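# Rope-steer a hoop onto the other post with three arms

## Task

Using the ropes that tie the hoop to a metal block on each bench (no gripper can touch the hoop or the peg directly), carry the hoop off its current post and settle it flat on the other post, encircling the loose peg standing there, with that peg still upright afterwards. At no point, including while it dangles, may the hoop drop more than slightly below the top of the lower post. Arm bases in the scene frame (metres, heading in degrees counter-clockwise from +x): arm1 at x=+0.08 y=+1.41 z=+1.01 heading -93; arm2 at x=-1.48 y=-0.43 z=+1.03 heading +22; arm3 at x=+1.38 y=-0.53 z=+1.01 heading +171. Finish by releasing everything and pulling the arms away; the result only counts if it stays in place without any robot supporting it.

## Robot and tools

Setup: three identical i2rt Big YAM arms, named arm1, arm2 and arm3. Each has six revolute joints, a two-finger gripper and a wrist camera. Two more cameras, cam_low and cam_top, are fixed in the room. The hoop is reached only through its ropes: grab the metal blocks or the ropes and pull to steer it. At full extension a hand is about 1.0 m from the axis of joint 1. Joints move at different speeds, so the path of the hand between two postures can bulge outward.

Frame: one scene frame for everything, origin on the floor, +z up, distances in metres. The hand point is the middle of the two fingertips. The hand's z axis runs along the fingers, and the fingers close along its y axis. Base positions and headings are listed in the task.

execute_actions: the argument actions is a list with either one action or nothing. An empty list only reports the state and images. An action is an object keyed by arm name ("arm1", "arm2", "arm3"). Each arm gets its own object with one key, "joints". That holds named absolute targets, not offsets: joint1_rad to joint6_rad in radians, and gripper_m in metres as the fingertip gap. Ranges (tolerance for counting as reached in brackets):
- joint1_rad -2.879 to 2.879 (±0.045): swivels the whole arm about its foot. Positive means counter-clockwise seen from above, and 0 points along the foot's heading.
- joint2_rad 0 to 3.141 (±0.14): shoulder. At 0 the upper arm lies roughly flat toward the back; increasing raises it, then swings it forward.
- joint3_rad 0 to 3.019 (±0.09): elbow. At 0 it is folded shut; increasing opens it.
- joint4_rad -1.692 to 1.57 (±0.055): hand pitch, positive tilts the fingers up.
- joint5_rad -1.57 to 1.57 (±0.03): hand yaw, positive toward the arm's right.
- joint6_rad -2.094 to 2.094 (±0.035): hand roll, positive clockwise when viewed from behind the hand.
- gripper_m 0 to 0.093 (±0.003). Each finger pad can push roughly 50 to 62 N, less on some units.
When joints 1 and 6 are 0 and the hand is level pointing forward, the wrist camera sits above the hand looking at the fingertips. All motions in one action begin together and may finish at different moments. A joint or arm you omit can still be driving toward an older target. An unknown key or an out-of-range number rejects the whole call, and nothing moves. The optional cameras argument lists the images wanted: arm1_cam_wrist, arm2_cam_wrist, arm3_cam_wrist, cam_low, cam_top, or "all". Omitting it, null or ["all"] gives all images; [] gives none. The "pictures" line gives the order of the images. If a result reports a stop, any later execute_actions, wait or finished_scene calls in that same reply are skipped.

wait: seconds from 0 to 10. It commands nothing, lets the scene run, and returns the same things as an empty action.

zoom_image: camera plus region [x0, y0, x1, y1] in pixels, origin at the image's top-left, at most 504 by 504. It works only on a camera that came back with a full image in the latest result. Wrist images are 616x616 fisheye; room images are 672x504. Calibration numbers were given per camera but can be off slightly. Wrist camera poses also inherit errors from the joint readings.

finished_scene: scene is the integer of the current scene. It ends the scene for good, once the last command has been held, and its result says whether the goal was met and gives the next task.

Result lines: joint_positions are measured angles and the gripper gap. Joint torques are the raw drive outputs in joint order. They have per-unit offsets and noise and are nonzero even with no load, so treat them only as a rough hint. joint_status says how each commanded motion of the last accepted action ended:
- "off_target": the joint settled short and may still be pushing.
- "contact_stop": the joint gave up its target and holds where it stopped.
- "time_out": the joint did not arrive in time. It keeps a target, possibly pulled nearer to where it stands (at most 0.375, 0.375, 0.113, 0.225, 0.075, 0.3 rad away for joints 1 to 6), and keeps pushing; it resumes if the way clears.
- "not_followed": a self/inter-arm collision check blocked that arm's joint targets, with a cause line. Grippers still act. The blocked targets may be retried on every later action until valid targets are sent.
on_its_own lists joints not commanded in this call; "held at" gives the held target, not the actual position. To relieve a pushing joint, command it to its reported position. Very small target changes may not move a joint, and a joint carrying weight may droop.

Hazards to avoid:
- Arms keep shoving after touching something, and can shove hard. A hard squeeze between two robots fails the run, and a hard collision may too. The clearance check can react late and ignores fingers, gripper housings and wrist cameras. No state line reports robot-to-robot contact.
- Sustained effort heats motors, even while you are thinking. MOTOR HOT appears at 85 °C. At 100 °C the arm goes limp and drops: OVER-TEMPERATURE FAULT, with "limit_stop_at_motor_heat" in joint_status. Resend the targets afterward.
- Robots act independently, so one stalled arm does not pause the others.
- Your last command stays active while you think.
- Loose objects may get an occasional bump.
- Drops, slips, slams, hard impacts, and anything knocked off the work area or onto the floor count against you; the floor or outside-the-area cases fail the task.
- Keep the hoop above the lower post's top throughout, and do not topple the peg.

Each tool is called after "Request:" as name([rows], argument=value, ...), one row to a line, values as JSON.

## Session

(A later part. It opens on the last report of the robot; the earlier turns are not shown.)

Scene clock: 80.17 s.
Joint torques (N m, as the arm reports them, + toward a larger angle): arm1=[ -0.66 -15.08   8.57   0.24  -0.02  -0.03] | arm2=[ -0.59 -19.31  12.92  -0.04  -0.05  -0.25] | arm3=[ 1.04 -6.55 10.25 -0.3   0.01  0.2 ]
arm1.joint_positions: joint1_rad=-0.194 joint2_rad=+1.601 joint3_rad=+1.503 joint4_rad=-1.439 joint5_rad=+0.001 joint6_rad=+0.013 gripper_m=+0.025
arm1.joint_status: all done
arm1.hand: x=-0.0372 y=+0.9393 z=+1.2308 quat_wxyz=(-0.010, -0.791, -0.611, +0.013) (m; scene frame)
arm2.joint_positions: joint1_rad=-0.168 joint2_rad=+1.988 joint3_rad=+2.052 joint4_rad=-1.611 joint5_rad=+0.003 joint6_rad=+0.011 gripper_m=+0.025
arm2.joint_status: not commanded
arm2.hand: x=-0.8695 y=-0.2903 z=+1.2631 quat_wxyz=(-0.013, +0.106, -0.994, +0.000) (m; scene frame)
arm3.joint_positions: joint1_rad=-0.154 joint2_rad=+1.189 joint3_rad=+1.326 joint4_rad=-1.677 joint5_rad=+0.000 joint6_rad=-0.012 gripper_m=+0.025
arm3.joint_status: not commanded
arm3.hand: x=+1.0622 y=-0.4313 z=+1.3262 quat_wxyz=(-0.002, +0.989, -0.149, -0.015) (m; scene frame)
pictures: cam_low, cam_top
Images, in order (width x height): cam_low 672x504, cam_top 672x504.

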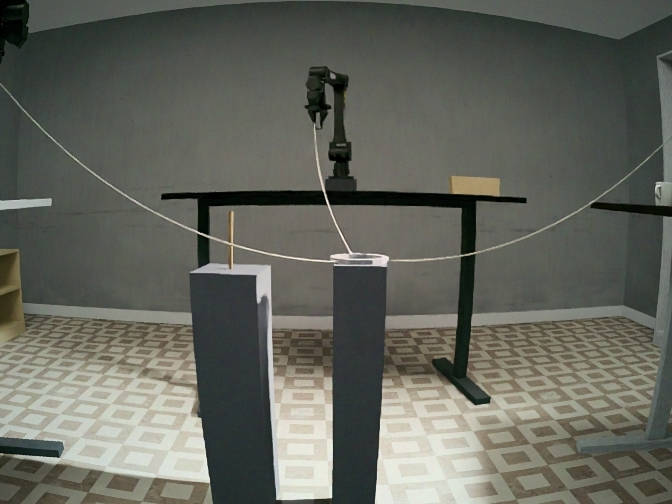

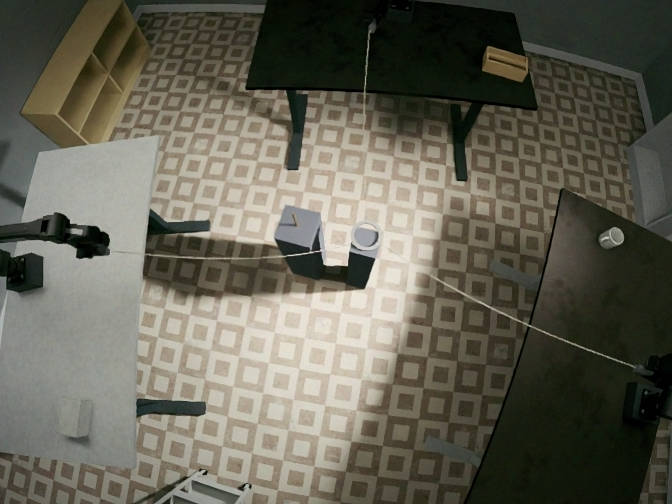

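Request:
execute_actions([
  {"arm1":{"joints":{"joint2_rad":1.57}},"arm2":{"joints":{"joint2_rad":1.865}},"arm3":{"joints":{"joint2_rad":1.04}}},
], cameras=["cam_low","cam_top"])

Scene clock: 85.40 s.
Joint torques (N m, as the arm reports them, + toward a larger angle): arm1=[ -0.77 -17.42   8.72   0.31   0.02  -0.01] | arm2=[ -1.58 -16.94  12.95   0.12  -0.09  -0.3 ] | arm3=[ 1.03 -4.23 10.14 -0.01  0.    0.2 ]
arm1.joint_positions: joint1_rad=-0.195 joint2_rad=+1.590 joint3_rad=+1.501 joint4_rad=-1.439 joint5_rad=+0.000 joint6_rad=+0.012 gripper_m=+0.025
arm1.joint_status: all done
arm1.hand: x=-0.0370 y=+0.9408 z=+1.2354 quat_wxyz=(-0.013, -0.791, -0.612, +0.017) (m; scene frame)
arm2.joint_positions: joint1_rad=-0.168 joint2_rad=+1.865 joint3_rad=+2.052 joint4_rad=-1.612 joint5_rad=+0.003 joint6_rad=+0.011 gripper_m=+0.025
arm2.joint_status: all done
arm2.hand: x=-0.8858 y=-0.2940 z=+1.3361 quat_wxyz=(-0.073, +0.106, -0.992, -0.007) (m; scene frame)
arm3.joint_positions: joint1_rad=-0.154 joint2_rad=+1.040 joint3_rad=+1.326 joint4_rad=-1.677 joint5_rad=+0.000 joint6_rad=-0.011 gripper_m=+0.025
arm3.joint_status: all done
arm3.hand: x=+1.0915 y=-0.4407 z=+1.3700 quat_wxyz=(-0.014, +0.985, -0.149, -0.089) (m; scene frame)
pictures: cam_low, cam_top
Images, in order (width x height): cam_low 672x504, cam_top 672x504.

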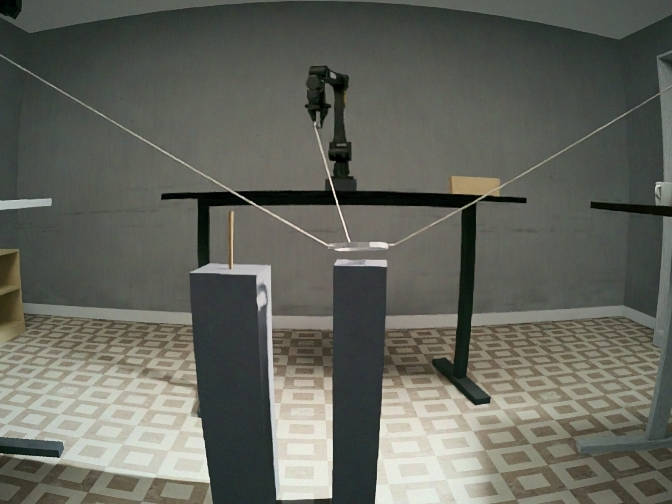

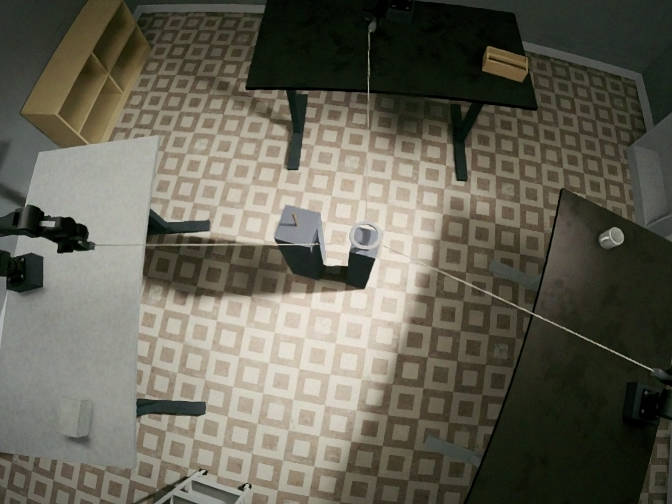

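Request:
execute_actions([
  {"arm1":{"joints":{"joint2_rad":1.40,"joint3_rad":1.40,"joint4_rad":-1.55}},"arm2":{"joints":{"joint2_rad":1.465,"joint3_rad":1.565,"joint4_rad":-1.52}}},
], cameras=["cam_low","cam_top"])

Scene clock: 94.00 s.
Joint torques (N m, as the arm reports them, + toward a larger angle): arm1=[ -0.77 -11.74   9.3    0.02   0.02  -0.01] | arm2=[ -1.38 -12.39   8.68   0.44  -0.11  -0.29] | arm3=[ 1.02 -4.15 10.25  0.01  0.    0.2 ]
arm1.joint_positions: joint1_rad=-0.195 joint2_rad=+1.394 joint3_rad=+1.394 joint4_rad=-1.534 joint5_rad=+0.000 joint6_rad=+0.012 gripper_m=+0.025
arm1.joint_status: all done
arm1.hand: x=-0.0190 y=+1.0138 z=+1.2765 quat_wxyz=(-0.011, -0.791, -0.612, +0.014) (m; scene frame)
arm2.joint_positions: joint1_rad=-0.168 joint2_rad=+1.478 joint3_rad=+1.569 joint4_rad=-1.517 joint5_rad=+0.002 joint6_rad=+0.011 gripper_m=+0.025
arm2.joint_status: all done
arm2.hand: x=-1.0197 y=-0.3244 z=+1.3404 quat_wxyz=(-0.073, +0.106, -0.992, -0.007) (m; scene frame)
arm3.joint_positions: joint1_rad=-0.154 joint2_rad=+1.040 joint3_rad=+1.326 joint4_rad=-1.677 joint5_rad=+0.000 joint6_rad=-0.011 gripper_m=+0.025
arm3.joint_status: not commanded
arm3.hand: x=+1.0914 y=-0.4406 z=+1.3699 quat_wxyz=(-0.014, +0.985, -0.149, -0.089) (m; scene frame)
pictures: cam_low, cam_top
Images, in order (width x height): cam_low 672x504, cam_top 672x504.

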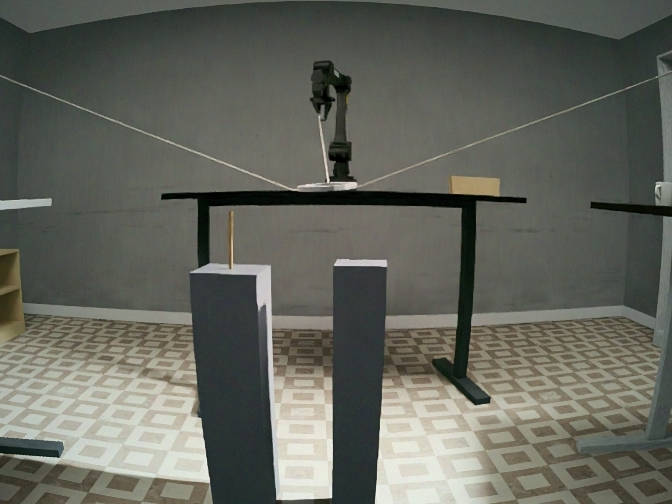

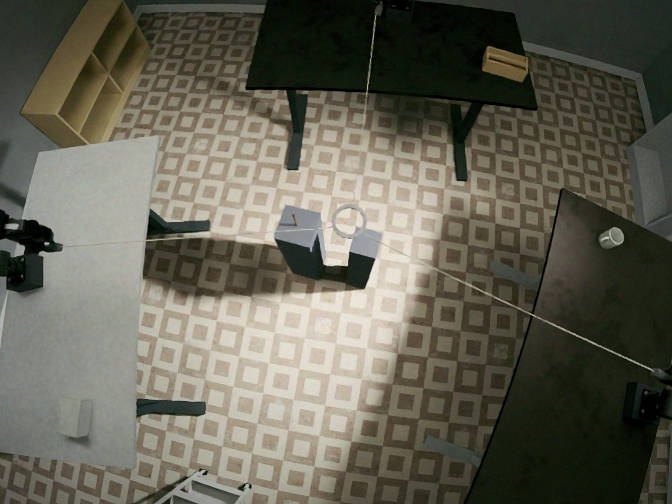

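Request:
execute_actions([
  {"arm1":{"joints":{"joint1_rad":-0.35,"joint2_rad":1.45,"joint3_rad":1.55,"joint4_rad":-1.595}},"arm2":{"joints":{"joint2_rad":1.155,"joint3_rad":1.39,"joint4_rad":-1.595}},"arm3":{"joints":{"joint2_rad":1.32,"joint3_rad":1.68}}},
], cameras=["cam_low","cam_top"])

Scene clock: 105.23 s.
Joint torques (N m, as the arm reports them, + toward a larger angle): arm1=[ -0.2  -14.33  12.45  -0.15   0.04  -0.01] | arm2=[-0.66 -7.1   8.81  0.32 -0.07 -0.33] | arm3=[  1.06 -11.23  12.15   0.02   0.     0.19]
arm1.joint_positions: joint1_rad=-0.353 joint2_rad=+1.462 joint3_rad=+1.503 joint4_rad=-1.576 joint5_rad=-0.001 joint6_rad=+0.011 gripper_m=+0.025
arm1.joint_status: all done
arm1.hand: x=-0.0909 y=+1.0106 z=+1.2918 quat_wxyz=(-0.011, -0.837, -0.547, +0.015) (m; scene frame)
arm2.joint_positions: joint1_rad=-0.168 joint2_rad=+1.164 joint3_rad=+1.393 joint4_rad=-1.584 joint5_rad=+0.002 joint6_rad=+0.010 gripper_m=+0.025
arm2.joint_status: all done
arm2.hand: x=-1.1286 y=-0.3492 z=+1.3865 quat_wxyz=(-0.107, +0.106, -0.989, -0.011) (m; scene frame)
arm3.joint_positions: joint1_rad=-0.154 joint2_rad=+1.342 joint3_rad=+1.617 joint4_rad=-1.678 joint5_rad=+0.000 joint6_rad=-0.011 gripper_m=+0.025
arm3.joint_status: all done
arm3.hand: x=+0.9851 y=-0.4064 z=+1.3888 quat_wxyz=(-0.013, +0.985, -0.149, -0.083) (m; scene frame)
pictures: cam_low, cam_top
Images, in order (width x height): cam_low 672x504, cam_top 672x504.

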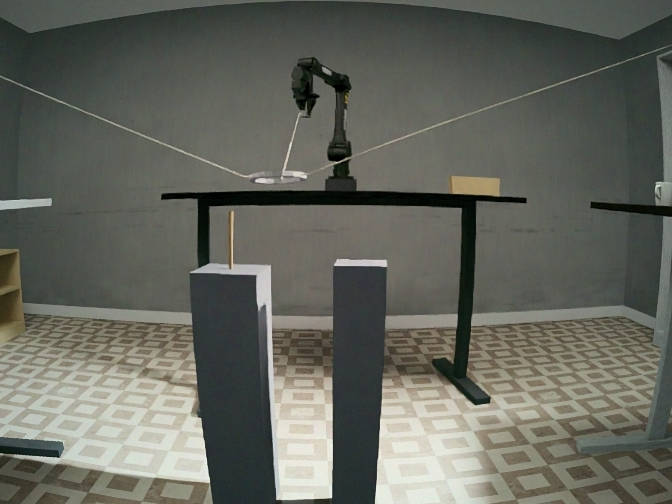

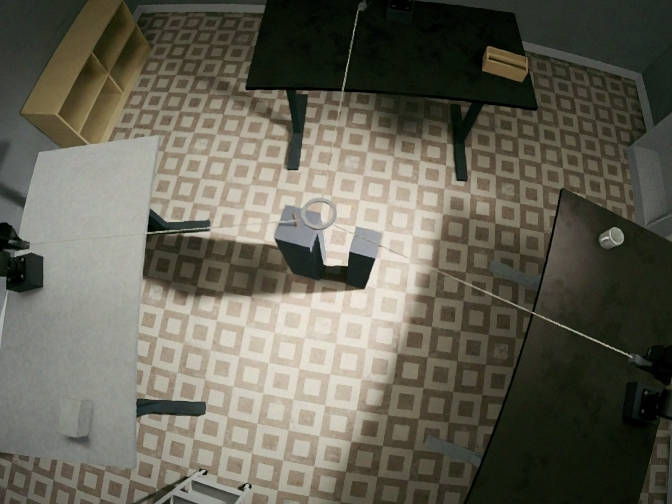

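Request:
execute_actions([
  {"arm1":{"joints":{"joint1_rad":-0.5,"joint2_rad":1.495,"joint3_rad":1.685,"joint4_rad":-1.65}},"arm2":{"joints":{"joint2_rad":0.85,"joint3_rad":1.21,"joint4_rad":-1.665}},"arm3":{"joints":{"joint2_rad":1.585,"joint3_rad":2.03}}},
], cameras=["cam_low","cam_top"])

Scene clock: 109.37 s.
Joint torques (N m, as the arm reports them, + toward a larger angle): arm1=[ -0.53 -14.58  12.45  -0.06   0.08   0.  ] | arm2=[-0.36 -2.48  8.63  0.54 -0.1  -0.21] | arm3=[  1.04 -15.6   11.96   0.2    0.     0.19]
arm1.joint_positions: joint1_rad=-0.501 joint2_rad=+1.497 joint3_rad=+1.637 joint4_rad=-1.631 joint5_rad=-0.001 joint6_rad=+0.010 gripper_m=+0.025
arm1.joint_status: all done
arm1.hand: x=-0.1590 y=+1.0223 z=+1.3285 quat_wxyz=(-0.020, -0.874, -0.485, +0.034) (m; scene frame)
arm2.joint_positions: joint1_rad=-0.168 joint2_rad=+0.858 joint3_rad=+1.215 joint4_rad=-1.655 joint5_rad=+0.002 joint6_rad=+0.010 gripper_m=+0.025
arm2.joint_status: all done
arm2.hand: x=-1.2351 y=-0.3733 z=+1.3926 quat_wxyz=(-0.135, +0.106, -0.985, -0.015) (m; scene frame)
arm3.joint_positions: joint1_rad=-0.154 joint2_rad=+1.613 joint3_rad=+1.969 joint4_rad=-1.678 joint5_rad=+0.000 joint6_rad=-0.011 gripper_m=+0.025
arm3.joint_status: all done
arm3.hand: x=+0.8772 y=-0.3717 z=+1.4135 quat_wxyz=(-0.019, +0.981, -0.149, -0.123) (m; scene frame)
pictures: cam_low, cam_top
Images, in order (width x height): cam_low 672x504, cam_top 672x504.

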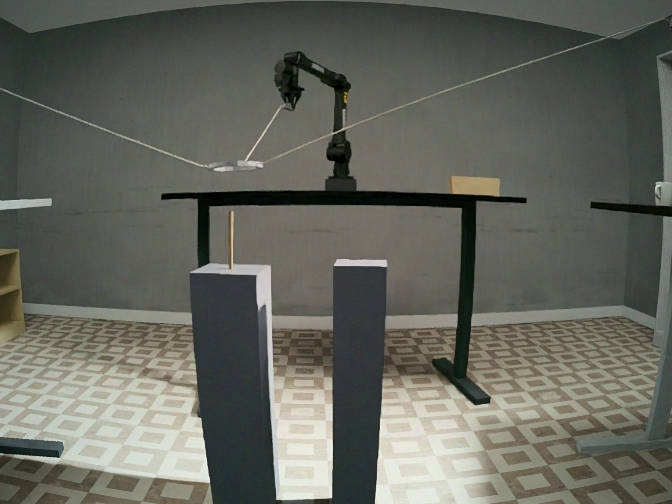

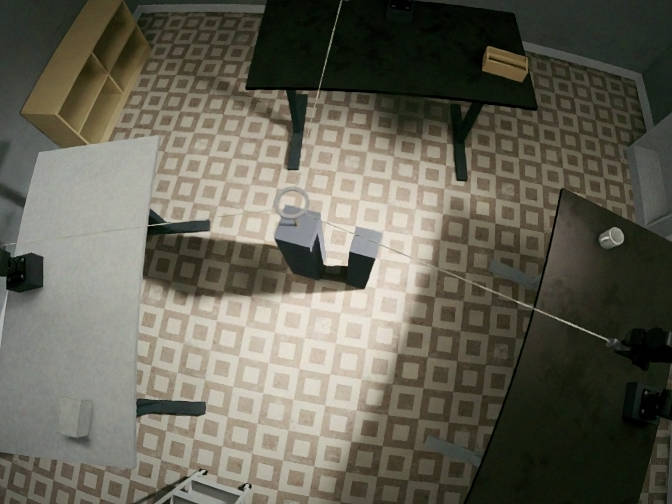

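Request:
execute_actions([
  {"arm1":{"joints":{"joint2_rad":1.61}},"arm2":{"joints":{"joint2_rad":0.96}},"arm3":{"joints":{"joint2_rad":1.665}}},
], cameras=["cam_low","cam_top"])

Scene clock: 115.10 s.
Joint torques (N m, as the arm reports them, + toward a larger angle): arm1=[ -0.26 -18.08  12.11  -0.18   0.08   0.  ] | arm2=[-1.29 -5.59  8.72  0.23 -0.08 -0.23] | arm3=[  1.04 -16.29  11.61   0.06   0.     0.2 ]
arm1.joint_positions: joint1_rad=-0.501 joint2_rad=+1.629 joint3_rad=+1.641 joint4_rad=-1.634 joint5_rad=-0.001 joint6_rad=+0.010 gripper_m=+0.025
arm1.joint_status: all done
arm1.hand: x=-0.1703 y=+1.0038 z=+1.2707 quat_wxyz=(+0.012, -0.874, -0.485, -0.023) (m; scene frame)
arm2.joint_positions: joint1_rad=-0.168 joint2_rad=+0.981 joint3_rad=+1.215 joint4_rad=-1.655 joint5_rad=+0.002 joint6_rad=+0.010 gripper_m=+0.025
arm2.joint_status: all done
arm2.hand: x=-1.2095 y=-0.3675 z=+1.3630 quat_wxyz=(-0.075, +0.106, -0.991, -0.008) (m; scene frame)
arm3.joint_positions: joint1_rad=-0.154 joint2_rad=+1.679 joint3_rad=+1.975 joint4_rad=-1.678 joint5_rad=+0.000 joint6_rad=-0.011 gripper_m=+0.025
arm3.joint_status: all done
arm3.hand: x=+0.8604 y=-0.3663 z=+1.3823 quat_wxyz=(-0.014, +0.984, -0.149, -0.093) (m; scene frame)
pictures: cam_low, cam_top
Images, in order (width x height): cam_low 672x504, cam_top 672x504.

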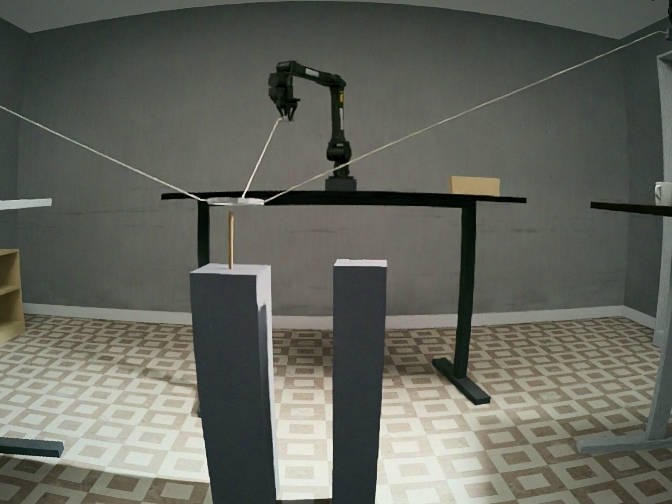

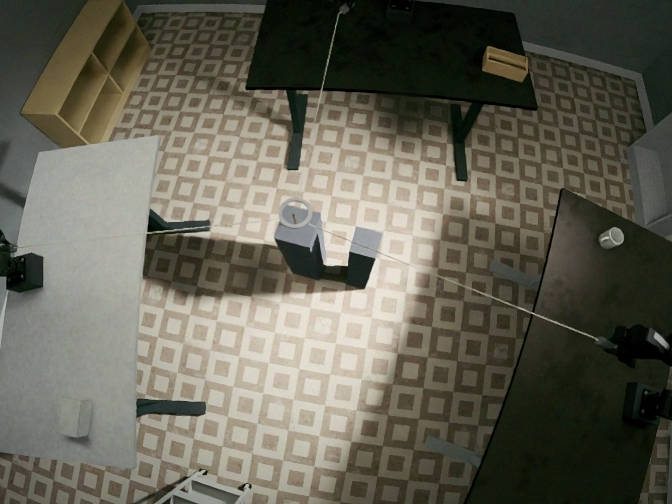

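Request:
execute_actions([
  {"arm1":{"joints":{"joint2_rad":1.835}},"arm2":{"joints":{"joint2_rad":1.185}},"arm3":{"joints":{"joint2_rad":1.83}}},
], cameras=["cam_low","cam_top"])

Scene clock: 118.90 s.
Joint torques (N m, as the arm reports them, + toward a larger angle): arm1=[ -0.41 -21.24  10.6   -0.54   0.08   0.  ] | arm2=[-1.24 -7.89  8.63 -0.31 -0.03 -0.27] | arm3=[  1.02 -20.58  10.65  -0.29   0.     0.19]
arm1.joint_positions: joint1_rad=-0.501 joint2_rad=+1.855 joint3_rad=+1.652 joint4_rad=-1.635 joint5_rad=-0.001 joint6_rad=+0.010 gripper_m=+0.025
arm1.joint_status: all done
arm1.hand: x=-0.1814 y=+0.9858 z=+1.1680 quat_wxyz=(+0.065, -0.867, -0.481, -0.116) (m; scene frame)
arm2.joint_positions: joint1_rad=-0.168 joint2_rad=+1.204 joint3_rad=+1.212 joint4_rad=-1.655 joint5_rad=+0.002 joint6_rad=+0.010 gripper_m=+0.025
arm2.joint_status: all done
arm2.hand: x=-1.1735 y=-0.3593 z=+1.3009 quat_wxyz=(+0.037, +0.107, -0.994, +0.005) (m; scene frame)
arm3.joint_positions: joint1_rad=-0.154 joint2_rad=+1.864 joint3_rad=+1.990 joint4_rad=-1.678 joint5_rad=+0.000 joint6_rad=-0.011 gripper_m=+0.025
arm3.joint_status: all done
arm3.hand: x=+0.8241 y=-0.3547 z=+1.2881 quat_wxyz=(-0.001, +0.989, -0.150, -0.009) (m; scene frame)
pictures: cam_low, cam_top
Images, in order (width x height): cam_low 672x504, cam_top 672x504.

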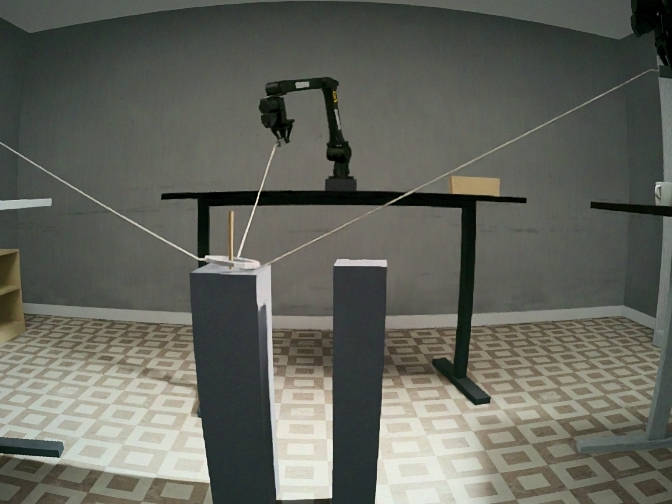

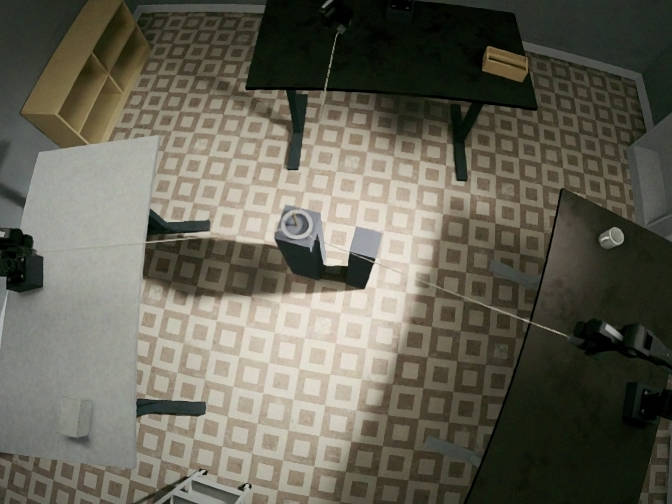

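Request:
execute_actions([
  {"arm1":{"joints":{"joint1_rad":-0.3,"joint2_rad":1.95,"joint4_rad":-1.1}},"arm2":{"joints":{"joint2_rad":1.8,"joint3_rad":1.51,"joint4_rad":-1.0}},"arm3":{"joints":{"joint2_rad":1.95,"joint4_rad":-1.1}}},
], cameras=[])

Request:
execute_actions([
  {"arm1":{"joints":{"joint2_rad":2.01,"joint3_rad":1.42,"joint4_rad":-0.89}},"arm2":{"joints":{"joint2_rad":2.06,"joint4_rad":-0.91}},"arm3":{"joints":{"joint2_rad":2.0,"joint3_rad":1.40,"joint4_rad":-0.89}}},
], cameras=["cam_low"])

Scene clock: 127.00 s.
Joint torques (N m, as the arm reports them, + toward a larger angle): arm1=[ -0.17 -22.16  11.2    1.74   0.04   0.  ] | arm2=[ -1.35 -17.94  11.41   1.05  -0.03  -0.34] | arm3=[  1.08 -21.41  11.33   2.53   0.     0.2 ]
arm1.joint_positions: joint1_rad=-0.304 joint2_rad=+1.959 joint3_rad=+1.652 joint4_rad=-1.117 joint5_rad=+0.000 joint6_rad=+0.010 gripper_m=+0.025
arm1.joint_status: all done
arm1.hand: x=-0.1358 y=+0.8247 z=+1.1039 quat_wxyz=(-0.043, -0.820, -0.567, +0.060) (m; scene frame)
arm2.joint_positions: joint1_rad=-0.168 joint2_rad=+1.820 joint3_rad=+1.473 joint4_rad=-1.012 joint5_rad=+0.002 joint6_rad=+0.010 gripper_m=+0.025
arm2.joint_status: all done
arm2.hand: x=-0.9010 y=-0.2974 z=+1.1453 quat_wxyz=(-0.106, +0.106, -0.989, -0.011) (m; scene frame)
arm3.joint_positions: joint1_rad=-0.154 joint2_rad=+1.962 joint3_rad=+1.990 joint4_rad=-1.125 joint5_rad=+0.000 joint6_rad=-0.011 gripper_m=+0.025
arm3.joint_status: all done
arm3.hand: x=+0.6878 y=-0.3109 z=+1.2587 quat_wxyz=(-0.037, +0.961, -0.146, -0.231) (m; scene frame)
pictures: none
No camera images: the call's "cameras" was empty. Leave "cameras" out to get every camera's image.

Scene clock: 128.33 s.
Joint torques (N m, as the arm reports them, + toward a larger angle): arm1=[ -0.16 -21.77   8.25   1.47   0.04   0.  ] | arm2=[ -1.06 -19.     9.94   0.56  -0.03  -0.29] | arm3=[  1.06 -18.93   8.02   1.16   0.     0.2 ]
arm1.joint_positions: joint1_rad=-0.304 joint2_rad=+2.020 joint3_rad=+1.407 joint4_rad=-0.905 joint5_rad=+0.000 joint6_rad=+0.010 gripper_m=+0.025
arm1.joint_status: all done
arm1.hand: x=-0.1168 y=+0.8765 z=+0.9839 quat_wxyz=(-0.016, -0.822, -0.568, +0.021) (m; scene frame)
arm2.joint_positions: joint1_rad=-0.168 joint2_rad=+2.079 joint3_rad=+1.478 joint4_rad=-0.915 joint5_rad=+0.002 joint6_rad=+0.010 gripper_m=+0.025
arm2.joint_status: all done
arm2.hand: x=-0.8991 y=-0.2970 z=+1.0016 quat_wxyz=(-0.028, +0.107, -0.994, -0.002) (m; scene frame)
arm3.joint_positions: joint1_rad=-0.154 joint2_rad=+2.019 joint3_rad=+1.377 joint4_rad=-0.906 joint5_rad=+0.000 joint6_rad=-0.011 gripper_m=+0.025
arm3.joint_status: all done
arm3.hand: x=+0.8440 y=-0.3615 z=+0.9803 quat_wxyz=(-0.001, +0.989, -0.150, -0.011) (m; scene frame)
pictures: cam_low
Images, in order (width x height): cam_low 672x504.

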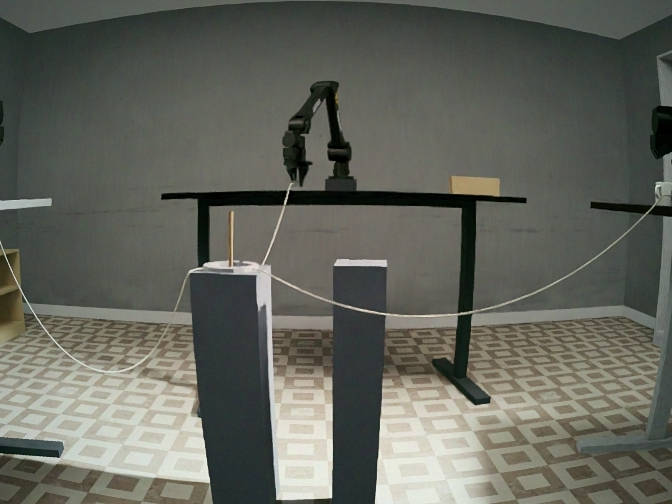

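Request:
execute_actions([
  {"arm1":{"joints":{"joint2_rad":2.055}},"arm2":{"joints":{"joint2_rad":2.115}},"arm3":{"joints":{"joint2_rad":2.045}}},
], cameras=[])

Request:
execute_actions([
  {"arm1":{"joints":{"gripper_m":0.07}},"arm2":{"joints":{"gripper_m":0.07}},"arm3":{"joints":{"gripper_m":0.07}}},
], cameras=[])

Request:
execute_actions([
  {"arm1":{"joints":{"joint2_rad":1.5}},"arm2":{"joints":{"joint2_rad":1.5}},"arm3":{"joints":{"joint2_rad":1.5}}},
], cameras=["cam_low","cam_top"])

Scene clock: 135.37 s.
Joint torques (N m, as the arm reports them, + toward a larger angle): arm1=[ -0.08 -19.13   8.04   1.42   0.04   0.  ] | arm2=[ -1.2  -17.07   9.66   0.62  -0.06  -0.22] | arm3=[  1.07 -16.52   7.92   1.14   0.     0.19]
arm1.joint_positions: joint1_rad=-0.304 joint2_rad=+2.040 joint3_rad=+1.407 joint4_rad=-0.905 joint5_rad=+0.000 joint6_rad=+0.010 gripper_m=+0.025
arm1.joint_status: all done
arm1.hand: x=-0.1157 y=+0.8795 z=+0.9730 quat_wxyz=(-0.010, -0.823, -0.568, +0.013) (m; scene frame)
arm2.joint_positions: joint1_rad=-0.168 joint2_rad=+2.106 joint3_rad=+1.478 joint4_rad=-0.915 joint5_rad=+0.002 joint6_rad=+0.010 gripper_m=+0.025
arm2.joint_status: all done
arm2.hand: x=-0.9035 y=-0.2980 z=+0.9866 quat_wxyz=(-0.014, +0.107, -0.994, -0.001) (m; scene frame)
arm3.joint_positions: joint1_rad=-0.154 joint2_rad=+2.031 joint3_rad=+1.377 joint4_rad=-0.906 joint5_rad=+0.000 joint6_rad=-0.011 gripper_m=+0.025
arm3.joint_status: all done
arm3.hand: x=+0.8459 y=-0.3621 z=+0.9742 quat_wxyz=(+0.000, +0.989, -0.150, -0.006) (m; scene frame)
pictures: none
No camera images: the call's "cameras" was empty. Leave "cameras" out to get every camera's image.

Scene clock: 136.03 s.
Joint torques (N m, as the arm reports them, + toward a larger angle): arm1=[ -0.16 -19.12   8.16   1.46   0.04   0.  ] | arm2=[ -1.26 -17.03   9.75   0.62  -0.03  -0.29] | arm3=[  1.07 -16.57   7.84   1.11   0.     0.2 ]
arm1.joint_positions: joint1_rad=-0.304 joint2_rad=+2.040 joint3_rad=+1.407 joint4_rad=-0.905 joint5_rad=+0.000 joint6_rad=+0.010 gripper_m=+0.070
arm1.joint_status: all done
arm1.hand: x=-0.1157 y=+0.8795 z=+0.9730 quat_wxyz=(-0.010, -0.823, -0.568, +0.013) (m; scene frame)
arm2.joint_positions: joint1_rad=-0.168 joint2_rad=+2.106 joint3_rad=+1.478 joint4_rad=-0.915 joint5_rad=+0.002 joint6_rad=+0.010 gripper_m=+0.070
arm2.joint_status: all done
arm2.hand: x=-0.9035 y=-0.2980 z=+0.9866 quat_wxyz=(-0.014, +0.107, -0.994, -0.001) (m; scene frame)
arm3.joint_positions: joint1_rad=-0.154 joint2_rad=+2.031 joint3_rad=+1.377 joint4_rad=-0.906 joint5_rad=+0.000 joint6_rad=-0.011 gripper_m=+0.070
arm3.joint_status: all done
arm3.hand: x=+0.8459 y=-0.3621 z=+0.9742 quat_wxyz=(+0.000, +0.989, -0.150, -0.006) (m; scene frame)
pictures: none
No camera images: the call's "cameras" was empty. Leave "cameras" out to get every camera's image.

Scene clock: 137.73 s.
Joint torques (N m, as the arm reports them, + toward a larger angle): arm1=[ -0.17 -14.21  10.46   2.32   0.04   0.  ] | arm2=[ -0.96 -12.44  11.47   1.44  -0.03  -0.3 ] | arm3=[  0.99 -11.58   9.82   2.07   0.     0.19]
arm1.joint_positions: joint1_rad=-0.304 joint2_rad=+1.490 joint3_rad=+1.407 joint4_rad=-0.901 joint5_rad=+0.000 joint6_rad=+0.010 gripper_m=+0.070
arm1.joint_status: all done
arm1.hand: x=-0.1178 y=+0.8740 z=+1.2843 quat_wxyz=(-0.167, -0.788, -0.544, +0.236) (m; scene frame)
arm2.joint_positions: joint1_rad=-0.168 joint2_rad=+1.498 joint3_rad=+1.490 joint4_rad=-0.915 joint5_rad=+0.002 joint6_rad=+0.010 gripper_m=+0.070
arm2.joint_status: all done
arm2.hand: x=-0.9009 y=-0.2972 z=+1.3492 quat_wxyz=(-0.317, +0.101, -0.942, -0.036) (m; scene frame)
arm3.joint_positions: joint1_rad=-0.154 joint2_rad=+1.489 joint3_rad=+1.383 joint4_rad=-0.904 joint5_rad=+0.000 joint6_rad=-0.011 gripper_m=+0.070
arm3.joint_status: all done
arm3.hand: x=+0.8340 y=-0.3579 z=+1.2777 quat_wxyz=(-0.044, +0.950, -0.144, -0.274) (m; scene frame)
pictures: cam_low, cam_top
Images, in order (width x height): cam_low 672x504, cam_top 672x504.

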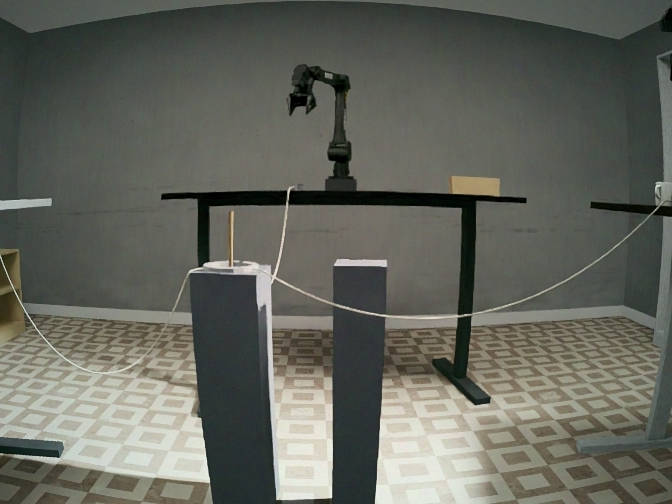

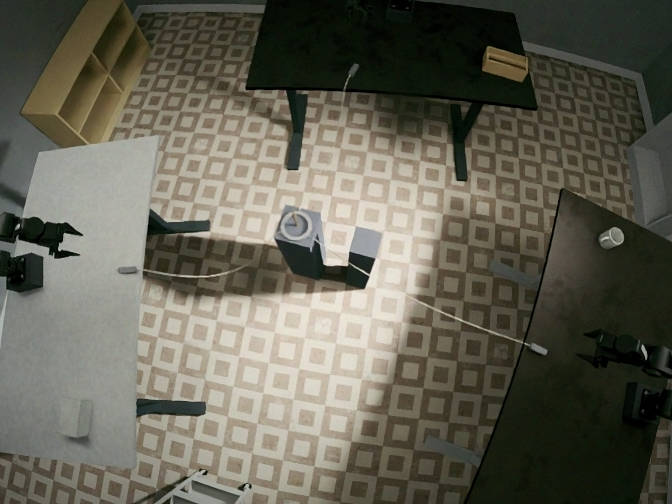

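Request:
finished_scene(scene=1)

The scene is finished: the task was done.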